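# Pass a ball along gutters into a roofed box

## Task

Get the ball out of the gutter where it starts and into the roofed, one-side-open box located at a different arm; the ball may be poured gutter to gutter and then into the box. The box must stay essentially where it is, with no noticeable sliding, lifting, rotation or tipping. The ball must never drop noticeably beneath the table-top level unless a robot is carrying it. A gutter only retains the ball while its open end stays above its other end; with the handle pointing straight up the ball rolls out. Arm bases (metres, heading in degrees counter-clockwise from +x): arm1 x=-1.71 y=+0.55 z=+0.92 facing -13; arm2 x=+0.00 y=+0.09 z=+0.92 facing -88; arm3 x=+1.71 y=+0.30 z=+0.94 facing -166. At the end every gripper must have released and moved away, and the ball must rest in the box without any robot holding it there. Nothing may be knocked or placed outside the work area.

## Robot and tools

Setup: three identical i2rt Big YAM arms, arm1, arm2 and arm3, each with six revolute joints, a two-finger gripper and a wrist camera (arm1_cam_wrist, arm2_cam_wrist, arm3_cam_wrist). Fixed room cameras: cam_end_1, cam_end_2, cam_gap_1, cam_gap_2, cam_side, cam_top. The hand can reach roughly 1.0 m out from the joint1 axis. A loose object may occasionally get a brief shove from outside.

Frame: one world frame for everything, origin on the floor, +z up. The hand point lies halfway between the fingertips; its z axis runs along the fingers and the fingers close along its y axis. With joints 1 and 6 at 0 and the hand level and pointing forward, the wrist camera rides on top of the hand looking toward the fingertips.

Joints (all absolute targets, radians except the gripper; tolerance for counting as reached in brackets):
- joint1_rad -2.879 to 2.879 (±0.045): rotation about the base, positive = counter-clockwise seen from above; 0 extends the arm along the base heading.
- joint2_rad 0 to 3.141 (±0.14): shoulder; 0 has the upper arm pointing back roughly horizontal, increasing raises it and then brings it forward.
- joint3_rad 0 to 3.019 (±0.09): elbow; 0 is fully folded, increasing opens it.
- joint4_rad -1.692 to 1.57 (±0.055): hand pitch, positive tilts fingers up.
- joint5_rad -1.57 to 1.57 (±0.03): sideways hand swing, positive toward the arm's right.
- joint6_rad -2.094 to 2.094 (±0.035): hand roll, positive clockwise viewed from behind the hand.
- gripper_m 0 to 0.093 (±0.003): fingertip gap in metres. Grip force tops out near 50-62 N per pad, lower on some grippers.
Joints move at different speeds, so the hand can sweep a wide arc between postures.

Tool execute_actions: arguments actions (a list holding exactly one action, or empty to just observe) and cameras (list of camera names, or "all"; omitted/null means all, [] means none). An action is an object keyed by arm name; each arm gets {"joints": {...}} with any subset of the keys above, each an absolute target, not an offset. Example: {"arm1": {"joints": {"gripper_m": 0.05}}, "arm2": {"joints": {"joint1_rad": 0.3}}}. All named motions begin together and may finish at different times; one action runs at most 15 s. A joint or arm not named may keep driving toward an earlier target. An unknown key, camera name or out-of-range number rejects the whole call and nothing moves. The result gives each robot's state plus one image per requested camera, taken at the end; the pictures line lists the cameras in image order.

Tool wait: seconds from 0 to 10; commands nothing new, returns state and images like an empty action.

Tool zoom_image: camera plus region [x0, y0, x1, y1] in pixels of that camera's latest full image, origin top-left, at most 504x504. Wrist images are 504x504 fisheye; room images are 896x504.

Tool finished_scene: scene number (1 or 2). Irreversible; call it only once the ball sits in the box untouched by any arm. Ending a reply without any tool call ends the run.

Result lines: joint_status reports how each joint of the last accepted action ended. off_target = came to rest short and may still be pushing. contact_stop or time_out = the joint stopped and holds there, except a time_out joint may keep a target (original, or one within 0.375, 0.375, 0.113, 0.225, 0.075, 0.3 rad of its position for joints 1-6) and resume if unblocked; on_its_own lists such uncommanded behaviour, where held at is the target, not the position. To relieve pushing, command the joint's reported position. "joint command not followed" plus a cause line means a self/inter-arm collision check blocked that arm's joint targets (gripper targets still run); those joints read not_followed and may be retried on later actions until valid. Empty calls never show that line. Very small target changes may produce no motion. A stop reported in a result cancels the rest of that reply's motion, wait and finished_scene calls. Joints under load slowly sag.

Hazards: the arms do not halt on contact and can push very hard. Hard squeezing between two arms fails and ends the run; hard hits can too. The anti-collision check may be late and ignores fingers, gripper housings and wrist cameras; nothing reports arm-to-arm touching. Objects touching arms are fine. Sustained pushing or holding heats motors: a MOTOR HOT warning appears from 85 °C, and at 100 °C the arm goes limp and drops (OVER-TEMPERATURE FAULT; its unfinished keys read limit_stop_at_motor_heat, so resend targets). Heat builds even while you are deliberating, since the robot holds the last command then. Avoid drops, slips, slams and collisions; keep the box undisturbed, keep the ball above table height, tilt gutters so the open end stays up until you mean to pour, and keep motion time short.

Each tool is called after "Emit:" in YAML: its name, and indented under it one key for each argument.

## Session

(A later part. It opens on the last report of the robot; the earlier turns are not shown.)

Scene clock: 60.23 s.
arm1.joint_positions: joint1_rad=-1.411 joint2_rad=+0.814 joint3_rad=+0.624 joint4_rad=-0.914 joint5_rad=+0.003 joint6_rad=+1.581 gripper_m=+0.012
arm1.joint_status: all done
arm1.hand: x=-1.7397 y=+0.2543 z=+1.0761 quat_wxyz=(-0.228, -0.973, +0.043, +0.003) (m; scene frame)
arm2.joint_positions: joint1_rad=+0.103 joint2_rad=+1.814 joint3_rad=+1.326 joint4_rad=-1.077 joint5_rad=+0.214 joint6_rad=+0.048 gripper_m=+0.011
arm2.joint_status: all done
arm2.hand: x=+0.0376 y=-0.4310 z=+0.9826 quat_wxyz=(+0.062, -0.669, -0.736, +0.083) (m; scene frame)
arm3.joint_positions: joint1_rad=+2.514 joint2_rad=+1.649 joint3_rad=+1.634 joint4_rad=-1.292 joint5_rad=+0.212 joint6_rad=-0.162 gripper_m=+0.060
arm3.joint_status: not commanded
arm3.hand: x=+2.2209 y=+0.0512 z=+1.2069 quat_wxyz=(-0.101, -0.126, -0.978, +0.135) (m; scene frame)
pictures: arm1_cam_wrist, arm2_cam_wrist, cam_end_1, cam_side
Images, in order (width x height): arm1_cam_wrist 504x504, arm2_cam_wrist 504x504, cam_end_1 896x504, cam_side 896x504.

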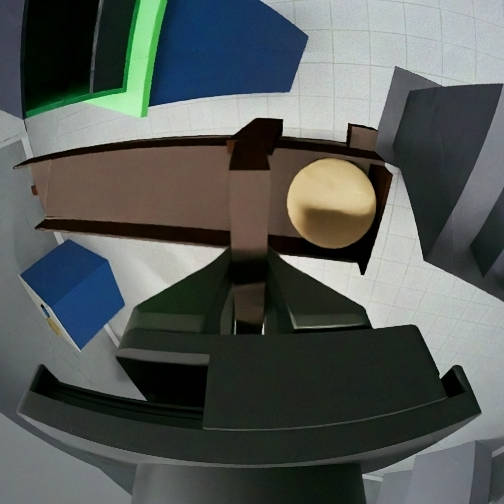

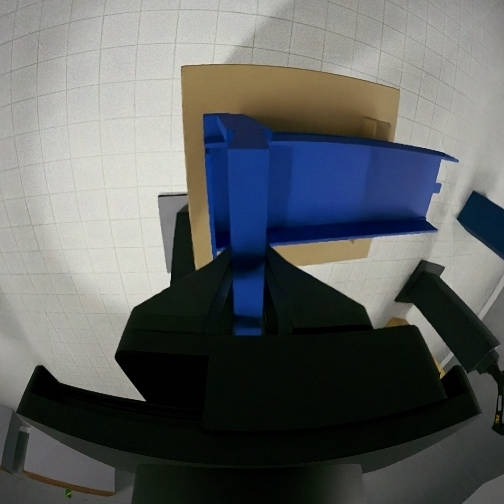

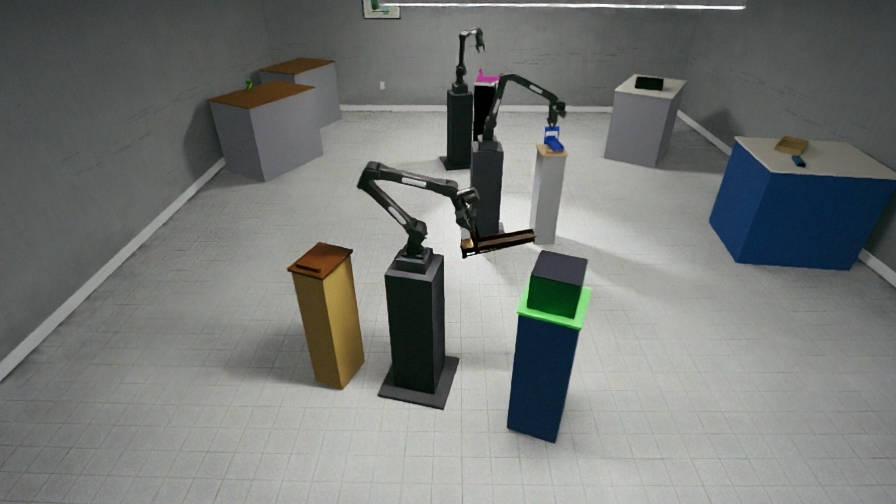

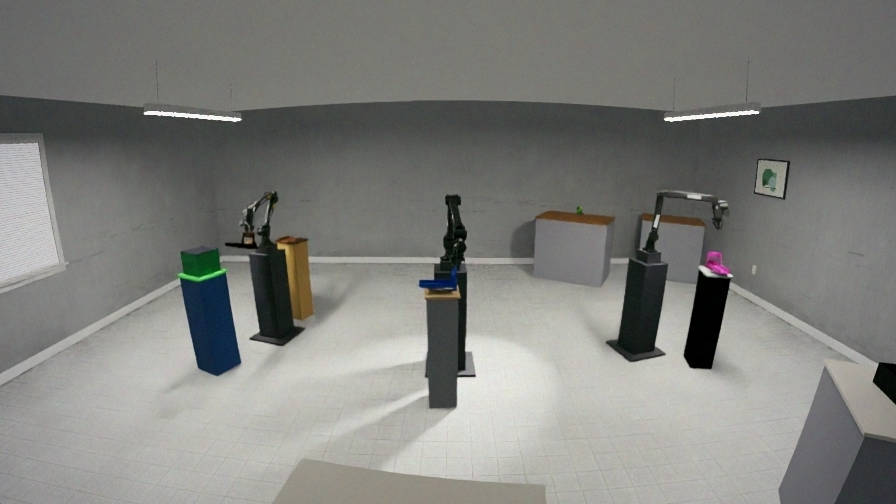

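Emit:
execute_actions:
  actions:
    - {"arm1":{"joints":{"joint1_rad":-1.742,"joint2_rad":0.97,"joint3_rad":0.63,"joint4_rad":-0.91}},"arm2":{"joints":{"joint2_rad":1.845,"joint3_rad":1.322,"joint4_rad":-1.06}}}
  cameras: ["arm1_cam_wrist","arm2_cam_wrist","cam_side","cam_end_1"]

Scene clock: 61.40 s.
arm1.joint_positions: joint1_rad=-1.736 joint2_rad=+0.984 joint3_rad=+0.624 joint4_rad=-0.914 joint5_rad=+0.002 joint6_rad=+1.581 gripper_m=+0.012
arm1.joint_status: all done
arm1.hand: x=-1.8329 y=+0.2763 z=+1.0280 quat_wxyz=(-0.141, -0.969, +0.202, +0.024) (m; scene frame)
arm2.joint_positions: joint1_rad=+0.103 joint2_rad=+1.827 joint3_rad=+1.326 joint4_rad=-1.070 joint5_rad=+0.214 joint6_rad=+0.048 gripper_m=+0.011
arm2.joint_status: all done
arm2.hand: x=+0.0377 y=-0.4318 z=+0.9762 quat_wxyz=(+0.065, -0.669, -0.736, +0.081) (m; scene frame)
arm3.joint_positions: joint1_rad=+2.514 joint2_rad=+1.649 joint3_rad=+1.634 joint4_rad=-1.292 joint5_rad=+0.212 joint6_rad=-0.162 gripper_m=+0.060
arm3.joint_status: not commanded
arm3.hand: x=+2.2209 y=+0.0512 z=+1.2069 quat_wxyz=(-0.101, -0.126, -0.978, +0.135) (m; scene frame)
pictures: arm1_cam_wrist, arm2_cam_wrist, cam_end_1, cam_side
Images, in order (width x height): arm1_cam_wrist 504x504, arm2_cam_wrist 504x504, cam_end_1 896x504, cam_side 896x504.

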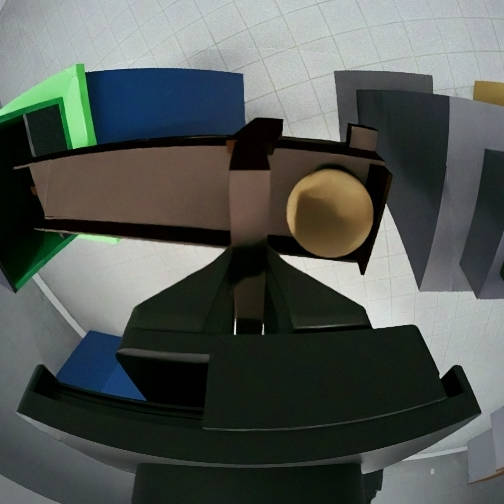

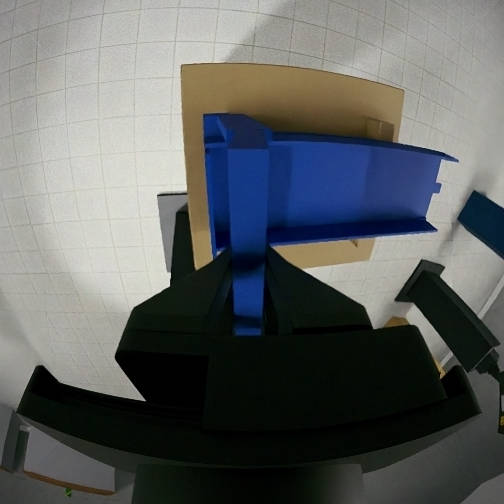

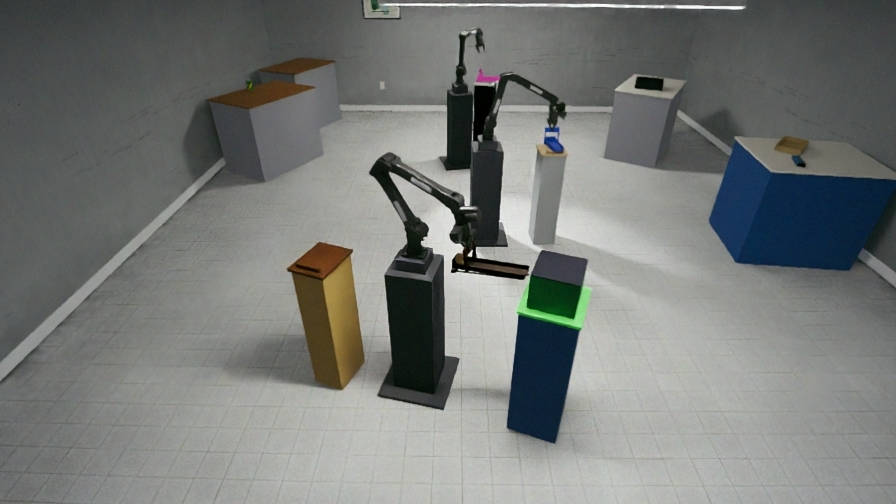

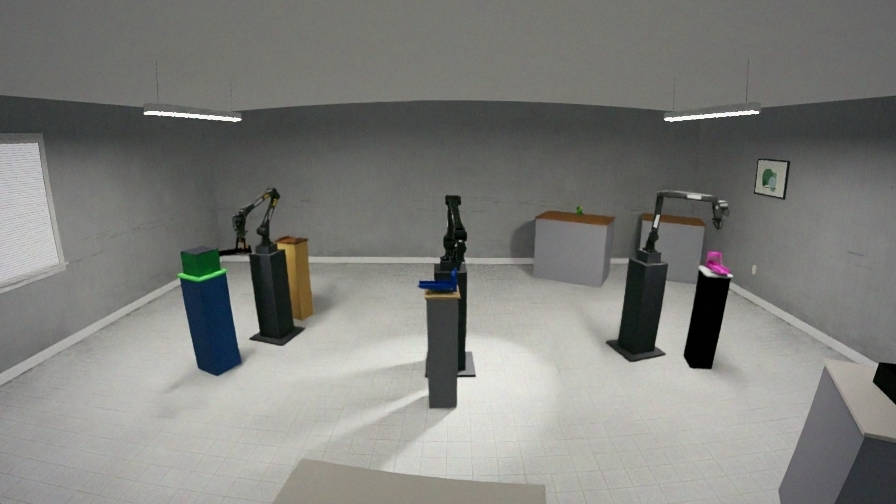

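Emit:
zoom_image:
  camera: "cam_end_1"
  region: [420, 200, 620, 340]

Emit:
zoom_image:
  camera: "arm1_cam_wrist"
  region: [0, 50, 160, 310]

Region (420, 200, 620, 340) of cam_end_1's 896x504 image, scaled by 2.520, with more detail than that image has; it fills the top 353 rows of this view, and the rest is white.

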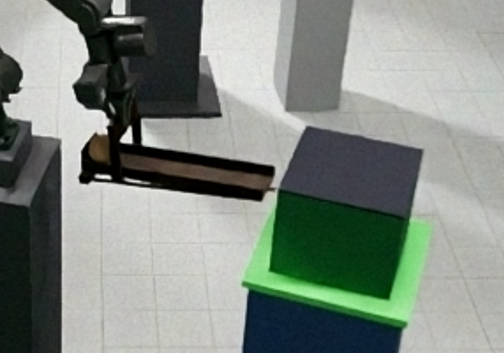

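Region (0, 50, 160, 310) of arm1_cam_wrist's 504x504 image, scaled by 1.938, with more detail than that image has; it fills the left 310 columns of this view, and the rest is white.

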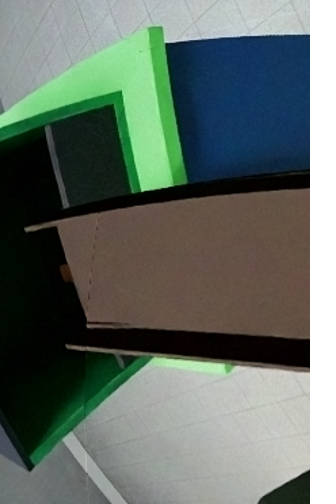

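Emit:
execute_actions:
  actions:
    - {"arm1":{"joints":{"joint2_rad":1.065,"joint3_rad":0.765,"joint4_rad":-0.95}},"arm2":{"joints":{"joint2_rad":1.865}}}
  cameras: ["arm1_cam_wrist","arm2_cam_wrist","cam_end_1"]

Scene clock: 63.37 s.
arm1.joint_positions: joint1_rad=-1.736 joint2_rad=+1.077 joint3_rad=+0.699 joint4_rad=-0.947 joint5_rad=+0.002 joint6_rad=+1.581 gripper_m=+0.012
arm1.joint_status: all done
arm1.hand: x=-1.8403 y=+0.2589 z=+1.0310 quat_wxyz=(-0.117, -0.972, +0.203, +0.019) (m; scene frame)
arm2.joint_positions: joint1_rad=+0.103 joint2_rad=+1.844 joint3_rad=+1.326 joint4_rad=-1.070 joint5_rad=+0.218 joint6_rad=+0.048 gripper_m=+0.011
arm2.joint_status: all done
arm2.hand: x=+0.0370 y=-0.4308 z=+0.9682 quat_wxyz=(+0.072, -0.668, -0.737, +0.078) (m; scene frame)
arm3.joint_positions: joint1_rad=+2.514 joint2_rad=+1.649 joint3_rad=+1.634 joint4_rad=-1.292 joint5_rad=+0.212 joint6_rad=-0.162 gripper_m=+0.060
arm3.joint_status: not commanded
arm3.hand: x=+2.2209 y=+0.0512 z=+1.2069 quat_wxyz=(-0.101, -0.126, -0.978, +0.135) (m; scene frame)
pictures: arm1_cam_wrist, arm2_cam_wrist, cam_end_1
Images, in order (width x height): arm1_cam_wrist 504x504, arm2_cam_wrist 504x504, cam_end_1 896x504.

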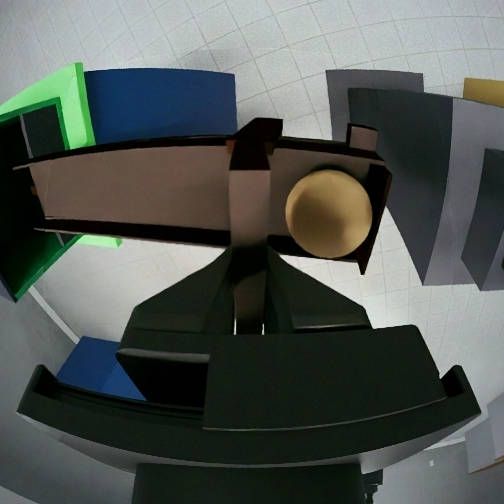

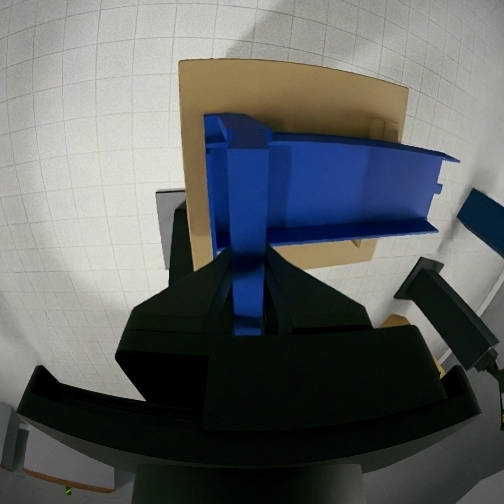

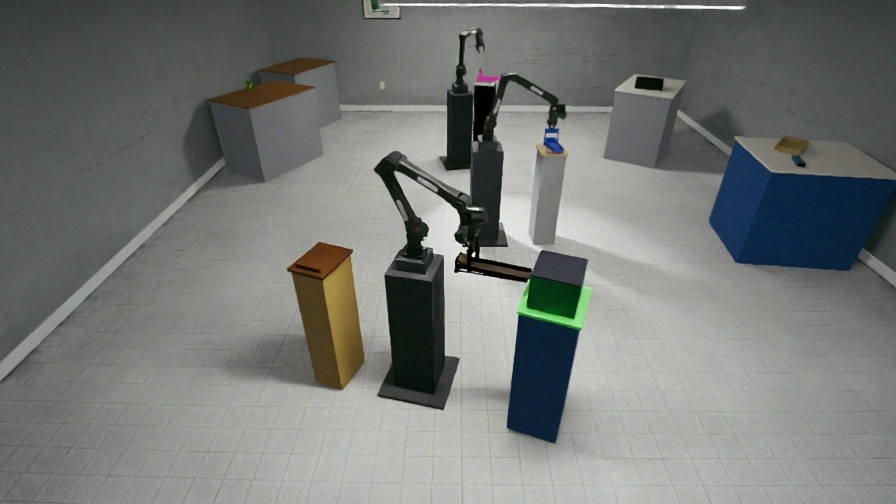

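Emit:
execute_actions:
  actions:
    - {"arm1":{"joints":{"joint2_rad":1.155,"joint3_rad":0.878}},"arm2":{"joints":{"gripper_m":0.06}}}
  cameras: ["arm1_cam_wrist","arm2_cam_wrist","cam_end_1"]

Scene clock: 64.77 s.
arm1.joint_positions: joint1_rad=-1.736 joint2_rad=+1.162 joint3_rad=+0.815 joint4_rad=-0.949 joint5_rad=+0.002 joint6_rad=+1.581 gripper_m=+0.012
arm1.joint_status: all done
arm1.hand: x=-1.8569 y=+0.2199 z=+1.0518 quat_wxyz=(-0.130, -0.970, +0.202, +0.022) (m; scene frame)
arm2.joint_positions: joint1_rad=+0.103 joint2_rad=+1.844 joint3_rad=+1.326 joint4_rad=-1.070 joint5_rad=+0.218 joint6_rad=+0.048 gripper_m=+0.060
arm2.joint_status: all done
arm2.hand: x=+0.0370 y=-0.4308 z=+0.9682 quat_wxyz=(+0.072, -0.668, -0.737, +0.078) (m; scene frame)
arm3.joint_positions: joint1_rad=+2.514 joint2_rad=+1.649 joint3_rad=+1.634 joint4_rad=-1.292 joint5_rad=+0.212 joint6_rad=-0.162 gripper_m=+0.060
arm3.joint_status: not commanded
arm3.hand: x=+2.2209 y=+0.0512 z=+1.2069 quat_wxyz=(-0.101, -0.126, -0.978, +0.135) (m; scene frame)
pictures: arm1_cam_wrist, arm2_cam_wrist, cam_end_1
Images, in order (width x height): arm1_cam_wrist 504x504, arm2_cam_wrist 504x504, cam_end_1 896x504.

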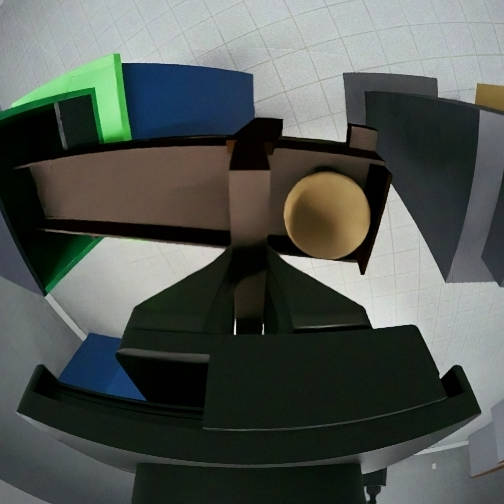

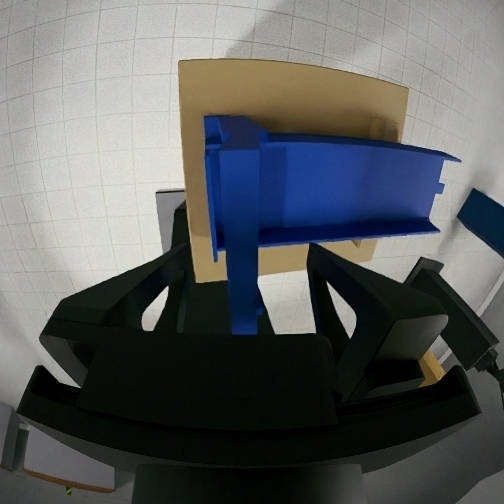

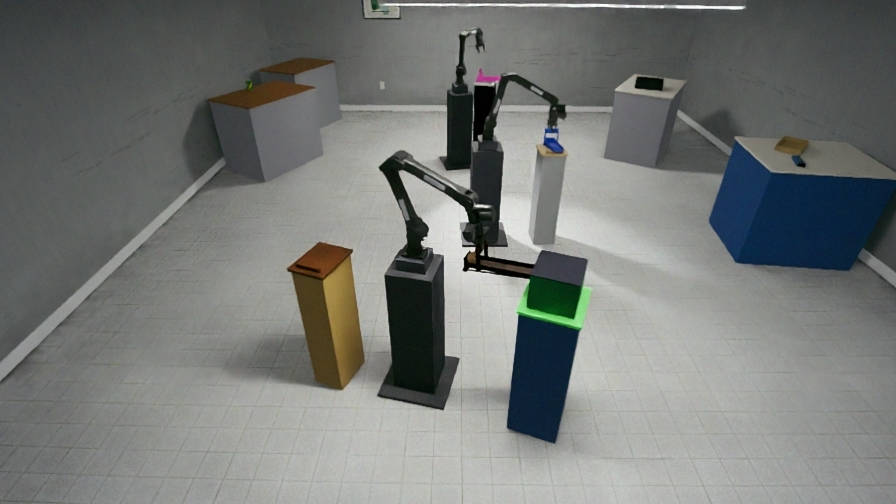

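Emit:
zoom_image:
  camera: "arm1_cam_wrist"
  region: [0, 50, 160, 310]

Region (0, 50, 160, 310) of arm1_cam_wrist's 504x504 image, scaled by 1.938, with more detail than that image has; it fills the left 310 columns of this view, and the rest is white.

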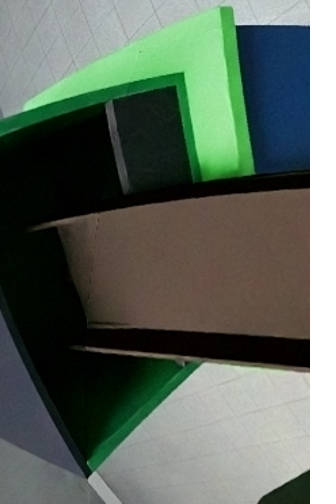

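Emit:
execute_actions:
  actions:
    - {"arm1":{"joints":{"joint2_rad":1.272,"joint3_rad":0.998,"joint4_rad":-0.99}},"arm2":{"joints":{"joint2_rad":1.66,"joint3_rad":1.5,"joint4_rad":-1.25}}}
  cameras: ["arm1_cam_wrist","arm2_cam_wrist","cam_end_1"]

Scene clock: 66.73 s.
arm1.joint_positions: joint1_rad=-1.736 joint2_rad=+1.280 joint3_rad=+0.930 joint4_rad=-0.986 joint5_rad=+0.002 joint6_rad=+1.581 gripper_m=+0.012
arm1.joint_status: all done
arm1.hand: x=-1.8705 y=+0.1877 z=+1.0558 quat_wxyz=(-0.111, -0.973, +0.203, +0.018) (m; scene frame)
arm2.joint_positions: joint1_rad=+0.103 joint2_rad=+1.638 joint3_rad=+1.477 joint4_rad=-1.242 joint5_rad=+0.218 joint6_rad=+0.048 gripper_m=+0.060
arm2.joint_status: all done
arm2.hand: x=+0.0381 y=-0.4452 z=+1.1264 quat_wxyz=(+0.001, -0.673, -0.727, +0.136) (m; scene frame)
arm3.joint_positions: joint1_rad=+2.514 joint2_rad=+1.649 joint3_rad=+1.634 joint4_rad=-1.292 joint5_rad=+0.212 joint6_rad=-0.162 gripper_m=+0.060
arm3.joint_status: not commanded
arm3.hand: x=+2.2209 y=+0.0512 z=+1.2069 quat_wxyz=(-0.101, -0.126, -0.978, +0.135) (m; scene frame)
pictures: arm1_cam_wrist, arm2_cam_wrist, cam_end_1
Images, in order (width x height): arm1_cam_wrist 504x504, arm2_cam_wrist 504x504, cam_end_1 896x504.

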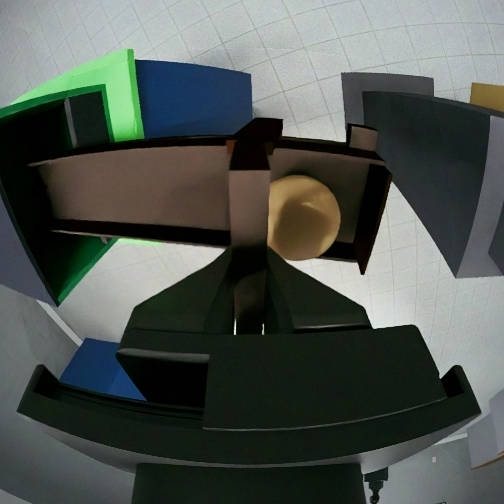

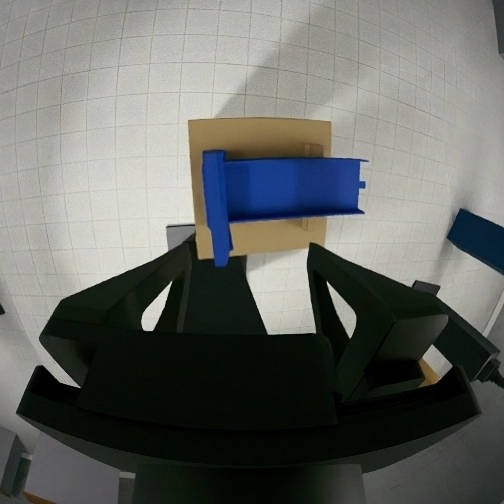

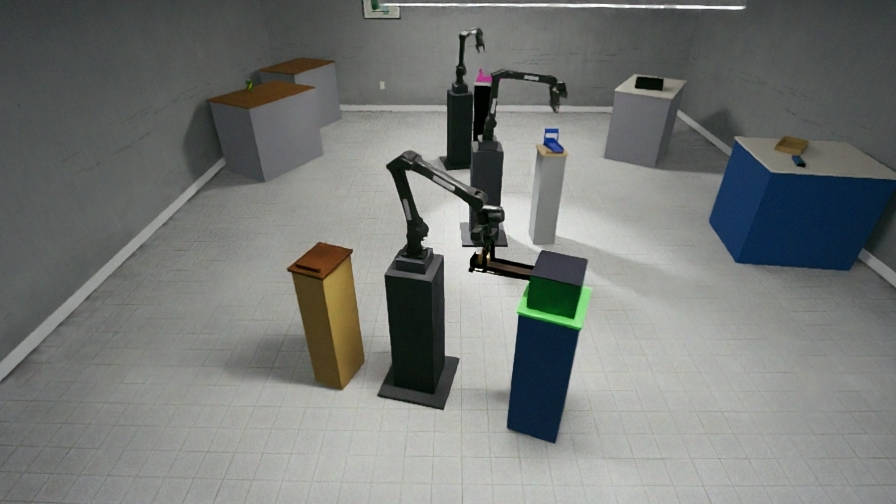

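Emit:
execute_actions:
  actions:
    - {"arm1":{"joints":{"joint2_rad":1.335,"joint3_rad":1.09,"joint4_rad":-1.115}}}
  cameras: ["arm1_cam_wrist","cam_end_1"]

Scene clock: 67.80 s.
arm1.joint_positions: joint1_rad=-1.736 joint2_rad=+1.338 joint3_rad=+1.020 joint4_rad=-1.106 joint5_rad=+0.002 joint6_rad=+1.581 gripper_m=+0.012
arm1.joint_status: all done
arm1.hand: x=-1.8726 y=+0.1831 z=+1.0651 quat_wxyz=(-0.068, -0.977, +0.203, +0.010) (m; scene frame)
arm2.joint_positions: joint1_rad=+0.103 joint2_rad=+1.638 joint3_rad=+1.477 joint4_rad=-1.242 joint5_rad=+0.218 joint6_rad=+0.048 gripper_m=+0.060
arm2.joint_status: not commanded
arm2.hand: x=+0.0381 y=-0.4452 z=+1.1264 quat_wxyz=(+0.001, -0.673, -0.727, +0.136) (m; scene frame)
arm3.joint_positions: joint1_rad=+2.514 joint2_rad=+1.649 joint3_rad=+1.634 joint4_rad=-1.292 joint5_rad=+0.212 joint6_rad=-0.162 gripper_m=+0.060
arm3.joint_status: not commanded
arm3.hand: x=+2.2209 y=+0.0512 z=+1.2069 quat_wxyz=(-0.101, -0.126, -0.978, +0.135) (m; scene frame)
pictures: arm1_cam_wrist, cam_end_1
Images, in order (width x height): arm1_cam_wrist 504x504, cam_end_1 896x504.

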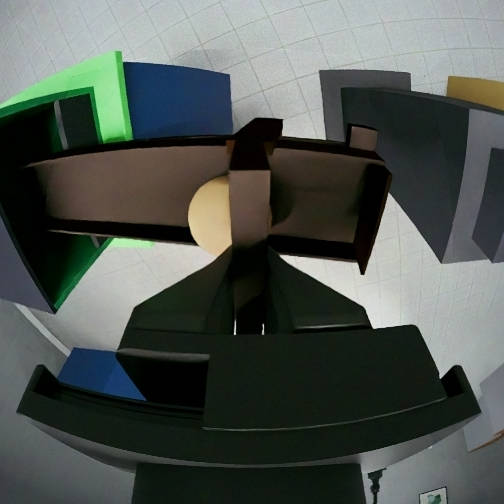

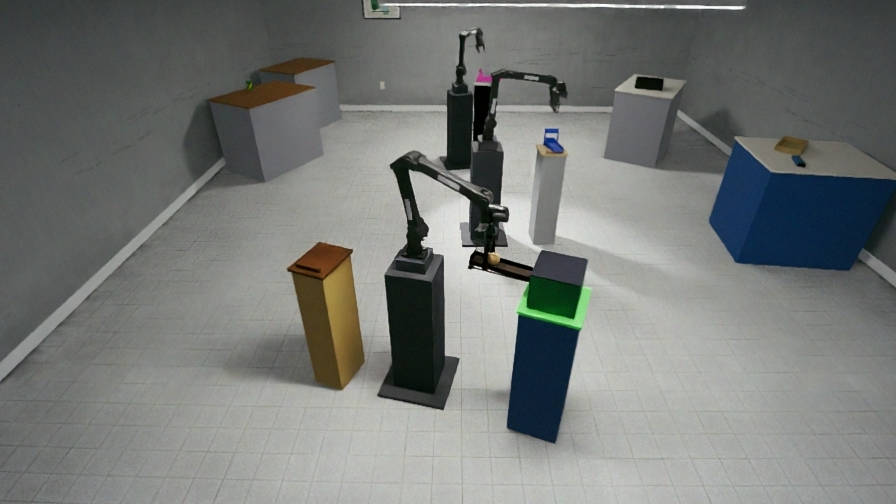

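Emit:
wait:
  seconds: 1.5

Scene clock: 69.33 s.
arm1.joint_positions: joint1_rad=-1.736 joint2_rad=+1.338 joint3_rad=+1.020 joint4_rad=-1.106 joint5_rad=+0.002 joint6_rad=+1.581 gripper_m=+0.012
arm1.joint_status: all done
arm1.hand: x=-1.8726 y=+0.1831 z=+1.0651 quat_wxyz=(-0.068, -0.977, +0.203, +0.010) (m; scene frame)
arm2.joint_positions: joint1_rad=+0.103 joint2_rad=+1.638 joint3_rad=+1.477 joint4_rad=-1.242 joint5_rad=+0.218 joint6_rad=+0.048 gripper_m=+0.060
arm2.joint_status: not commanded
arm2.hand: x=+0.0381 y=-0.4452 z=+1.1264 quat_wxyz=(+0.001, -0.673, -0.727, +0.136) (m; scene frame)
arm3.joint_positions: joint1_rad=+2.514 joint2_rad=+1.649 joint3_rad=+1.634 joint4_rad=-1.292 joint5_rad=+0.212 joint6_rad=-0.162 gripper_m=+0.060
arm3.joint_status: not commanded
arm3.hand: x=+2.2209 y=+0.0512 z=+1.2069 quat_wxyz=(-0.101, -0.126, -0.978, +0.135) (m; scene frame)
wait: 1.50 s; at rest by 0.23 s
pictures: arm1_cam_wrist, arm2_cam_wrist, arm3_cam_wrist, cam_end_1, cam_end_2, cam_gap_1, cam_gap_2, cam_side, cam_top
Images, in order (width x height): arm1_cam_wrist 504x504, arm2_cam_wrist 504x504, arm3_cam_wrist 504x504, cam_end_1 896x504, cam_end_2 896x504, cam_gap_1 896x504, cam_gap_2 896x504, cam_side 896x504, cam_top 896x504.

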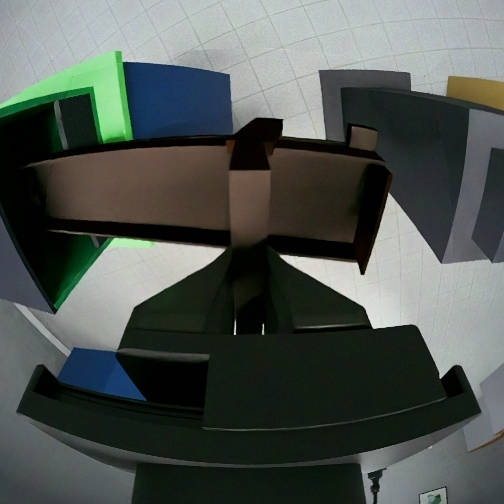

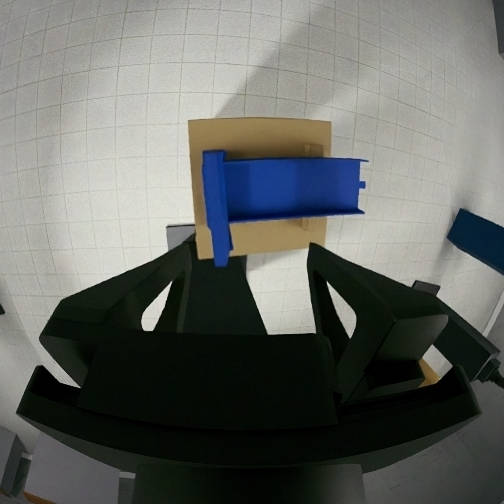

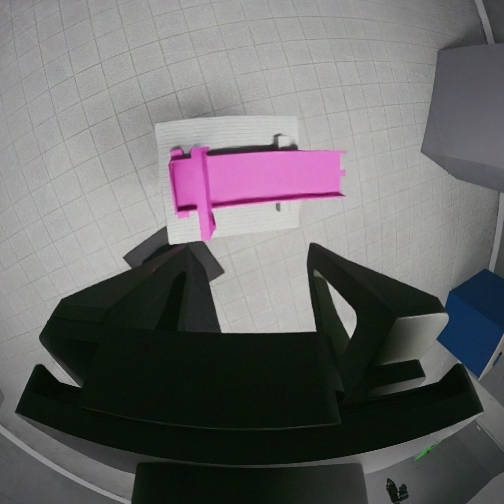

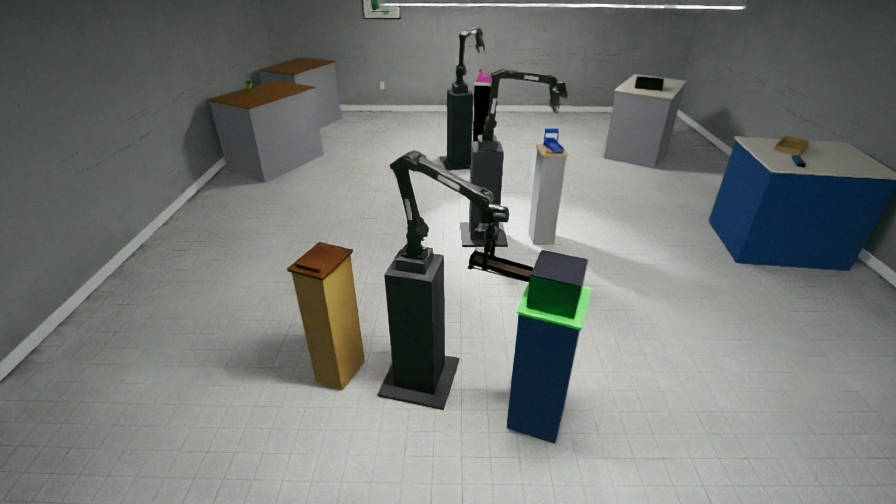

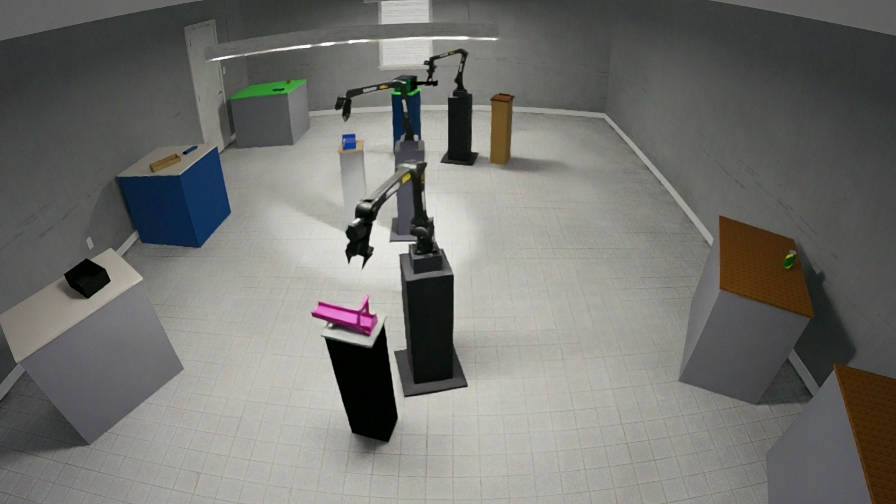

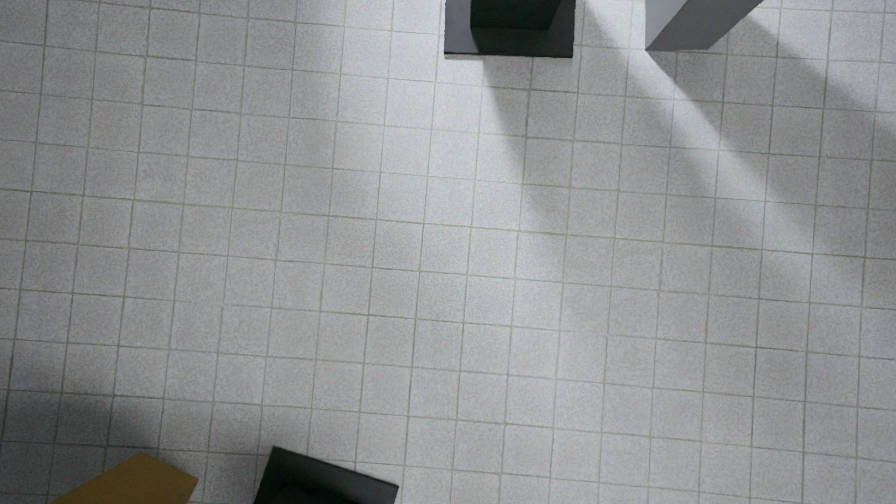

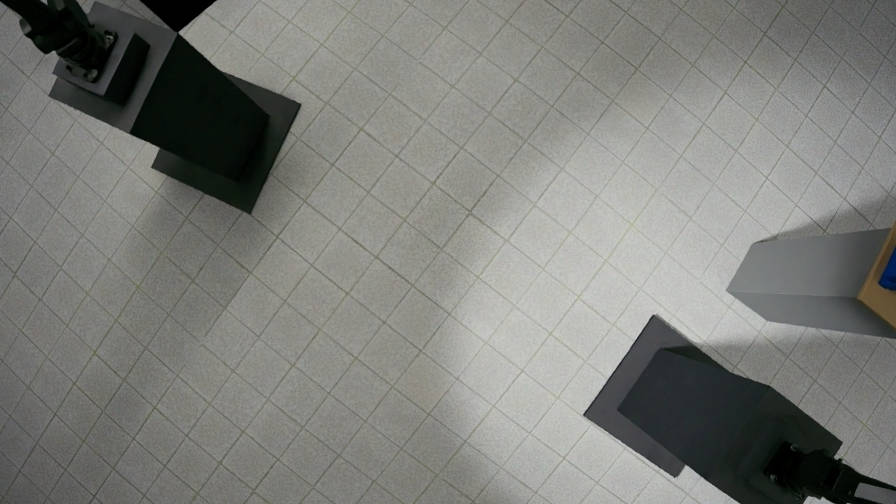

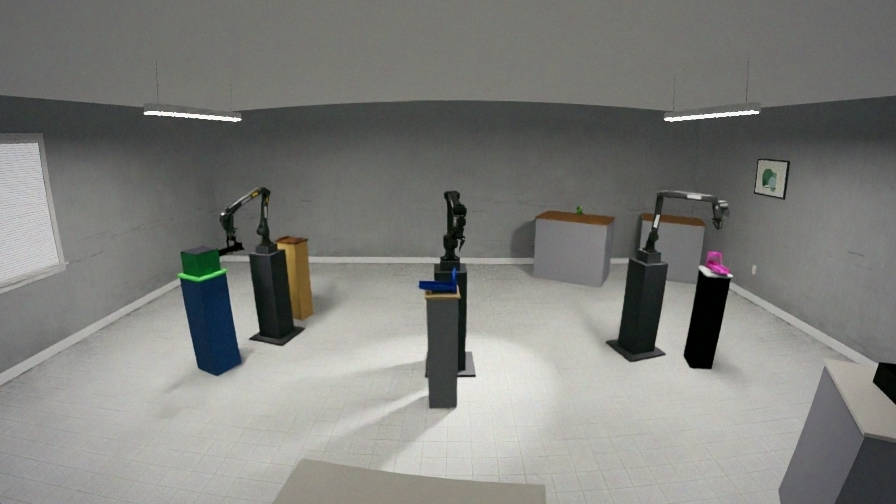

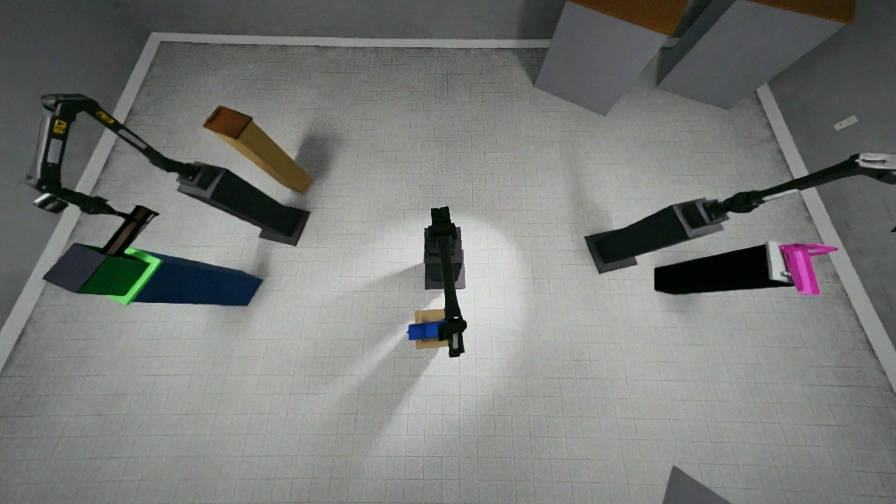

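Emit:
execute_actions:
  actions:
    - {"arm1":{"joints":{"joint2_rad":1.245,"joint3_rad":0.97,"joint4_rad":-1.15}}}
  cameras: ["arm1_cam_wrist"]

Scene clock: 70.50 s.
arm1.joint_positions: joint1_rad=-1.736 joint2_rad=+1.243 joint3_rad=+0.979 joint4_rad=-1.144 joint5_rad=+0.002 joint6_rad=+1.581 gripper_m=+0.012
arm1.joint_status: all done
arm1.hand: x=-1.8625 y=+0.2074 z=+1.0819 quat_wxyz=(-0.075, -0.976, +0.203, +0.011) (m; scene frame)
arm2.joint_positions: joint1_rad=+0.103 joint2_rad=+1.638 joint3_rad=+1.477 joint4_rad=-1.242 joint5_rad=+0.218 joint6_rad=+0.048 gripper_m=+0.060
arm2.joint_status: not commanded
arm2.hand: x=+0.0381 y=-0.4452 z=+1.1264 quat_wxyz=(+0.001, -0.673, -0.727, +0.136) (m; scene frame)
arm3.joint_positions: joint1_rad=+2.514 joint2_rad=+1.649 joint3_rad=+1.634 joint4_rad=-1.292 joint5_rad=+0.212 joint6_rad=-0.162 gripper_m=+0.060
arm3.joint_status: not commanded
arm3.hand: x=+2.2209 y=+0.0512 z=+1.2069 quat_wxyz=(-0.101, -0.126, -0.978, +0.135) (m; scene frame)
pictures: arm1_cam_wrist
Images, in order (width x height): arm1_cam_wrist 504x504.

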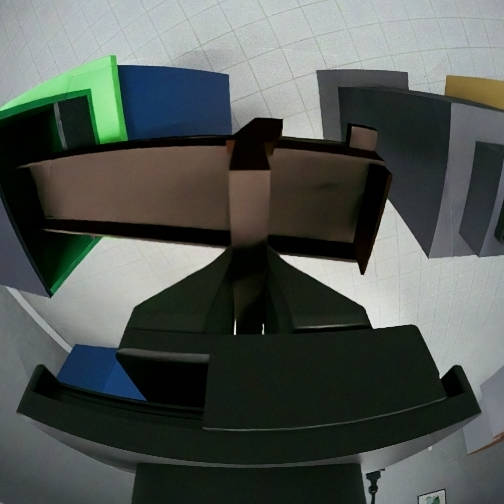

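Emit:
execute_actions:
  actions:
    - {"arm1":{"joints":{"joint2_rad":1.2,"joint4_rad":-1.36}}}
  cameras: ["arm1_cam_wrist","cam_end_1"]

Scene clock: 71.50 s.
arm1.joint_positions: joint1_rad=-1.736 joint2_rad=+1.209 joint3_rad=+0.979 joint4_rad=-1.349 joint5_rad=+0.002 joint6_rad=+1.581 gripper_m=+0.012
arm1.joint_status: all done
arm1.hand: x=-1.8425 y=+0.2550 z=+1.0897 quat_wxyz=(+0.009, -0.979, +0.203, -0.005) (m; scene frame)
arm2.joint_positions: joint1_rad=+0.103 joint2_rad=+1.638 joint3_rad=+1.477 joint4_rad=-1.242 joint5_rad=+0.218 joint6_rad=+0.048 gripper_m=+0.060
arm2.joint_status: not commanded
arm2.hand: x=+0.0381 y=-0.4452 z=+1.1264 quat_wxyz=(+0.001, -0.673, -0.727, +0.136) (m; scene frame)
arm3.joint_positions: joint1_rad=+2.514 joint2_rad=+1.649 joint3_rad=+1.634 joint4_rad=-1.292 joint5_rad=+0.212 joint6_rad=-0.162 gripper_m=+0.060
arm3.joint_status: not commanded
arm3.hand: x=+2.2209 y=+0.0512 z=+1.2069 quat_wxyz=(-0.101, -0.126, -0.978, +0.135) (m; scene frame)
pictures: arm1_cam_wrist, cam_end_1
Images, in order (width x height): arm1_cam_wrist 504x504, cam_end_1 896x504.

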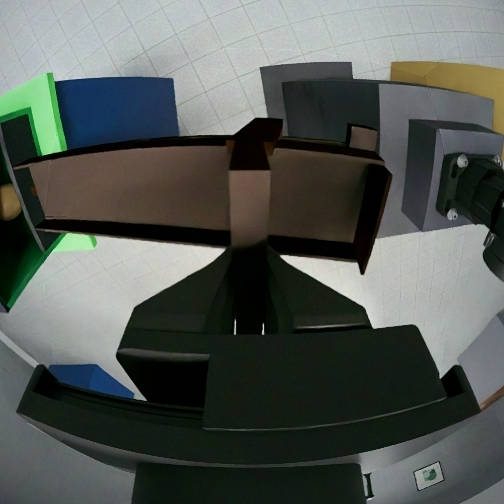

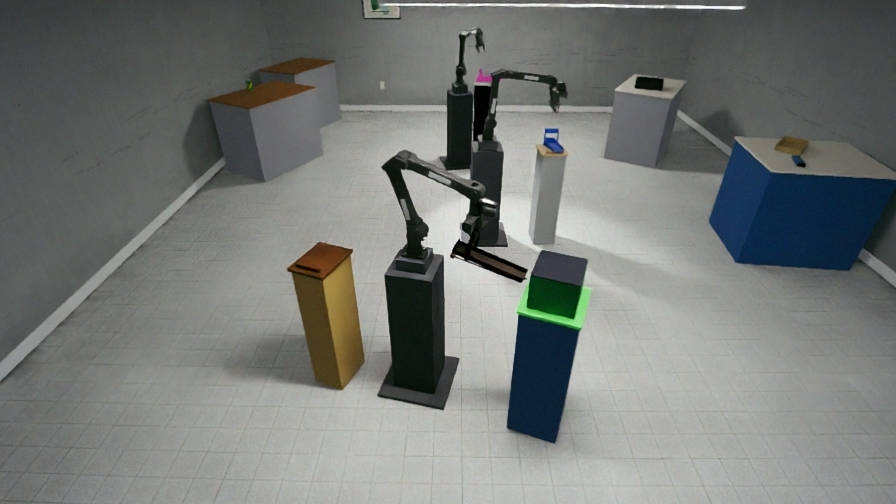

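Emit:
execute_actions:
  actions:
    - {"arm1":{"joints":{"joint1_rad":-1.3,"joint6_rad":1.1}}}
  cameras: []

Emit:
execute_actions:
  actions:
    - {"arm1":{"joints":{"joint1_rad":1.548,"joint2_rad":1.7,"joint3_rad":1.43,"joint4_rad":-1.2,"joint5_rad":-0.22,"joint6_rad":0.13}}}
  cameras: ["arm1_cam_wrist","cam_end_1"]

Scene clock: 73.17 s.
arm1.joint_positions: joint1_rad=-1.303 joint2_rad=+1.209 joint3_rad=+0.979 joint4_rad=-1.349 joint5_rad=-0.001 joint6_rad=+1.115 gripper_m=+0.012
arm1.joint_status: all done
arm1.hand: x=-1.7065 y=+0.2296 z=+1.0912 quat_wxyz=(+0.005, -0.970, -0.242, -0.008) (m; scene frame)
arm2.joint_positions: joint1_rad=+0.103 joint2_rad=+1.638 joint3_rad=+1.477 joint4_rad=-1.242 joint5_rad=+0.218 joint6_rad=+0.048 gripper_m=+0.060
arm2.joint_status: not commanded
arm2.hand: x=+0.0381 y=-0.4452 z=+1.1264 quat_wxyz=(+0.001, -0.673, -0.727, +0.136) (m; scene frame)
arm3.joint_positions: joint1_rad=+2.514 joint2_rad=+1.649 joint3_rad=+1.634 joint4_rad=-1.292 joint5_rad=+0.212 joint6_rad=-0.162 gripper_m=+0.060
arm3.joint_status: not commanded
arm3.hand: x=+2.2209 y=+0.0512 z=+1.2069 quat_wxyz=(-0.101, -0.126, -0.978, +0.135) (m; scene frame)
pictures: none
No camera images: the call's "cameras" was empty. Leave "cameras" out to get every camera's image.

Scene clock: 75.67 s.
arm1.joint_positions: joint1_rad=+1.554 joint2_rad=+1.717 joint3_rad=+1.384 joint4_rad=-1.193 joint5_rad=-0.217 joint6_rad=+0.142 gripper_m=+0.012
arm1.joint_status: all done
arm1.hand: x=-1.6239 y=+1.0595 z=+1.0499 quat_wxyz=(+0.049, +0.555, -0.825, -0.094) (m; scene frame)
arm2.joint_positions: joint1_rad=+0.103 joint2_rad=+1.638 joint3_rad=+1.477 joint4_rad=-1.242 joint5_rad=+0.218 joint6_rad=+0.048 gripper_m=+0.060
arm2.joint_status: not commanded
arm2.hand: x=+0.0381 y=-0.4452 z=+1.1264 quat_wxyz=(+0.001, -0.673, -0.727, +0.136) (m; scene frame)
arm3.joint_positions: joint1_rad=+2.514 joint2_rad=+1.649 joint3_rad=+1.634 joint4_rad=-1.292 joint5_rad=+0.212 joint6_rad=-0.162 gripper_m=+0.060
arm3.joint_status: not commanded
arm3.hand: x=+2.2209 y=+0.0512 z=+1.2069 quat_wxyz=(-0.101, -0.126, -0.978, +0.135) (m; scene frame)
pictures: arm1_cam_wrist, cam_end_1
Images, in order (width x height): arm1_cam_wrist 504x504, cam_end_1 896x504.

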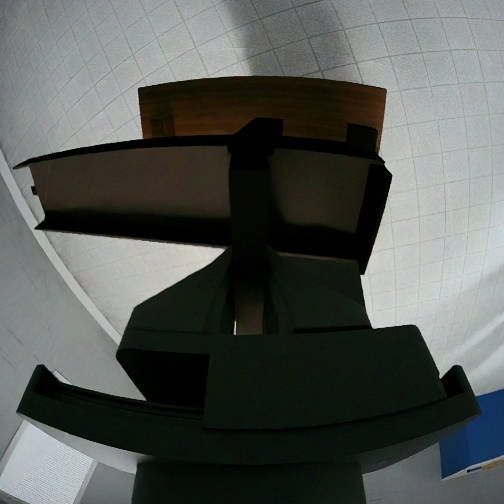

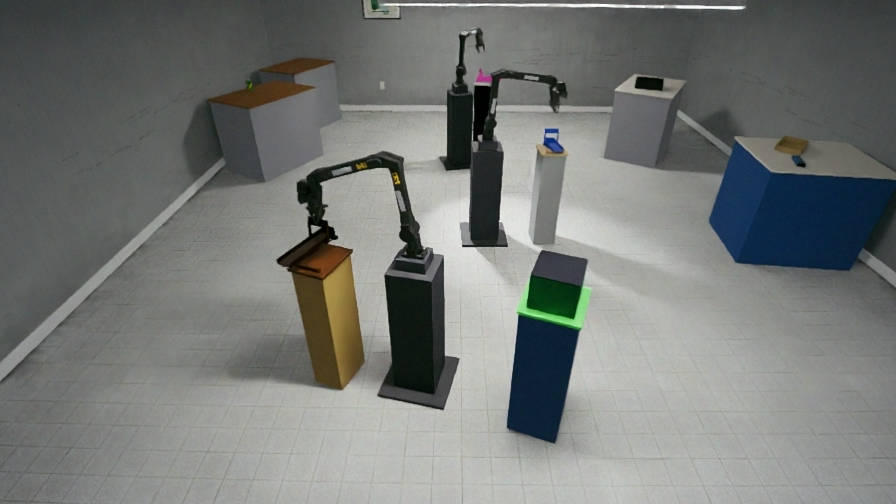

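Emit:
execute_actions:
  actions:
    - {"arm1":{"joints":{"joint2_rad":1.77,"joint3_rad":1.265,"joint4_rad":-1.035}}}
  cameras: ["arm1_cam_wrist"]

Scene clock: 76.67 s.
arm1.joint_positions: joint1_rad=+1.552 joint2_rad=+1.773 joint3_rad=+1.264 joint4_rad=-1.047 joint5_rad=-0.217 joint6_rad=+0.141 gripper_m=+0.012
arm1.joint_status: all done
arm1.hand: x=-1.6262 y=+1.0458 z=+0.9811 quat_wxyz=(+0.060, +0.553, -0.826, -0.084) (m; scene frame)
arm2.joint_positions: joint1_rad=+0.103 joint2_rad=+1.638 joint3_rad=+1.477 joint4_rad=-1.242 joint5_rad=+0.218 joint6_rad=+0.048 gripper_m=+0.060
arm2.joint_status: not commanded
arm2.hand: x=+0.0381 y=-0.4452 z=+1.1264 quat_wxyz=(+0.001, -0.673, -0.727, +0.136) (m; scene frame)
arm3.joint_positions: joint1_rad=+2.514 joint2_rad=+1.649 joint3_rad=+1.634 joint4_rad=-1.292 joint5_rad=+0.212 joint6_rad=-0.162 gripper_m=+0.060
arm3.joint_status: not commanded
arm3.hand: x=+2.2209 y=+0.0512 z=+1.2069 quat_wxyz=(-0.101, -0.126, -0.978, +0.135) (m; scene frame)
pictures: arm1_cam_wrist
Images, in order (width x height): arm1_cam_wrist 504x504.

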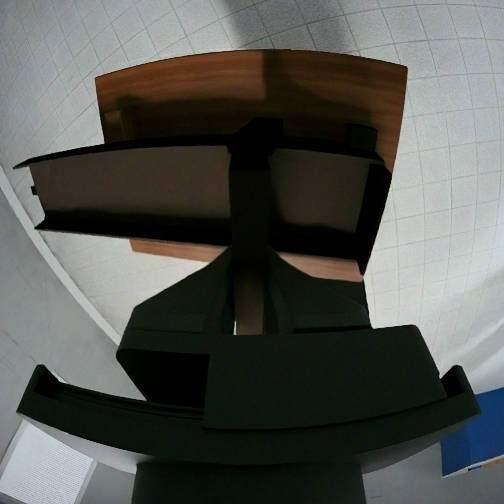

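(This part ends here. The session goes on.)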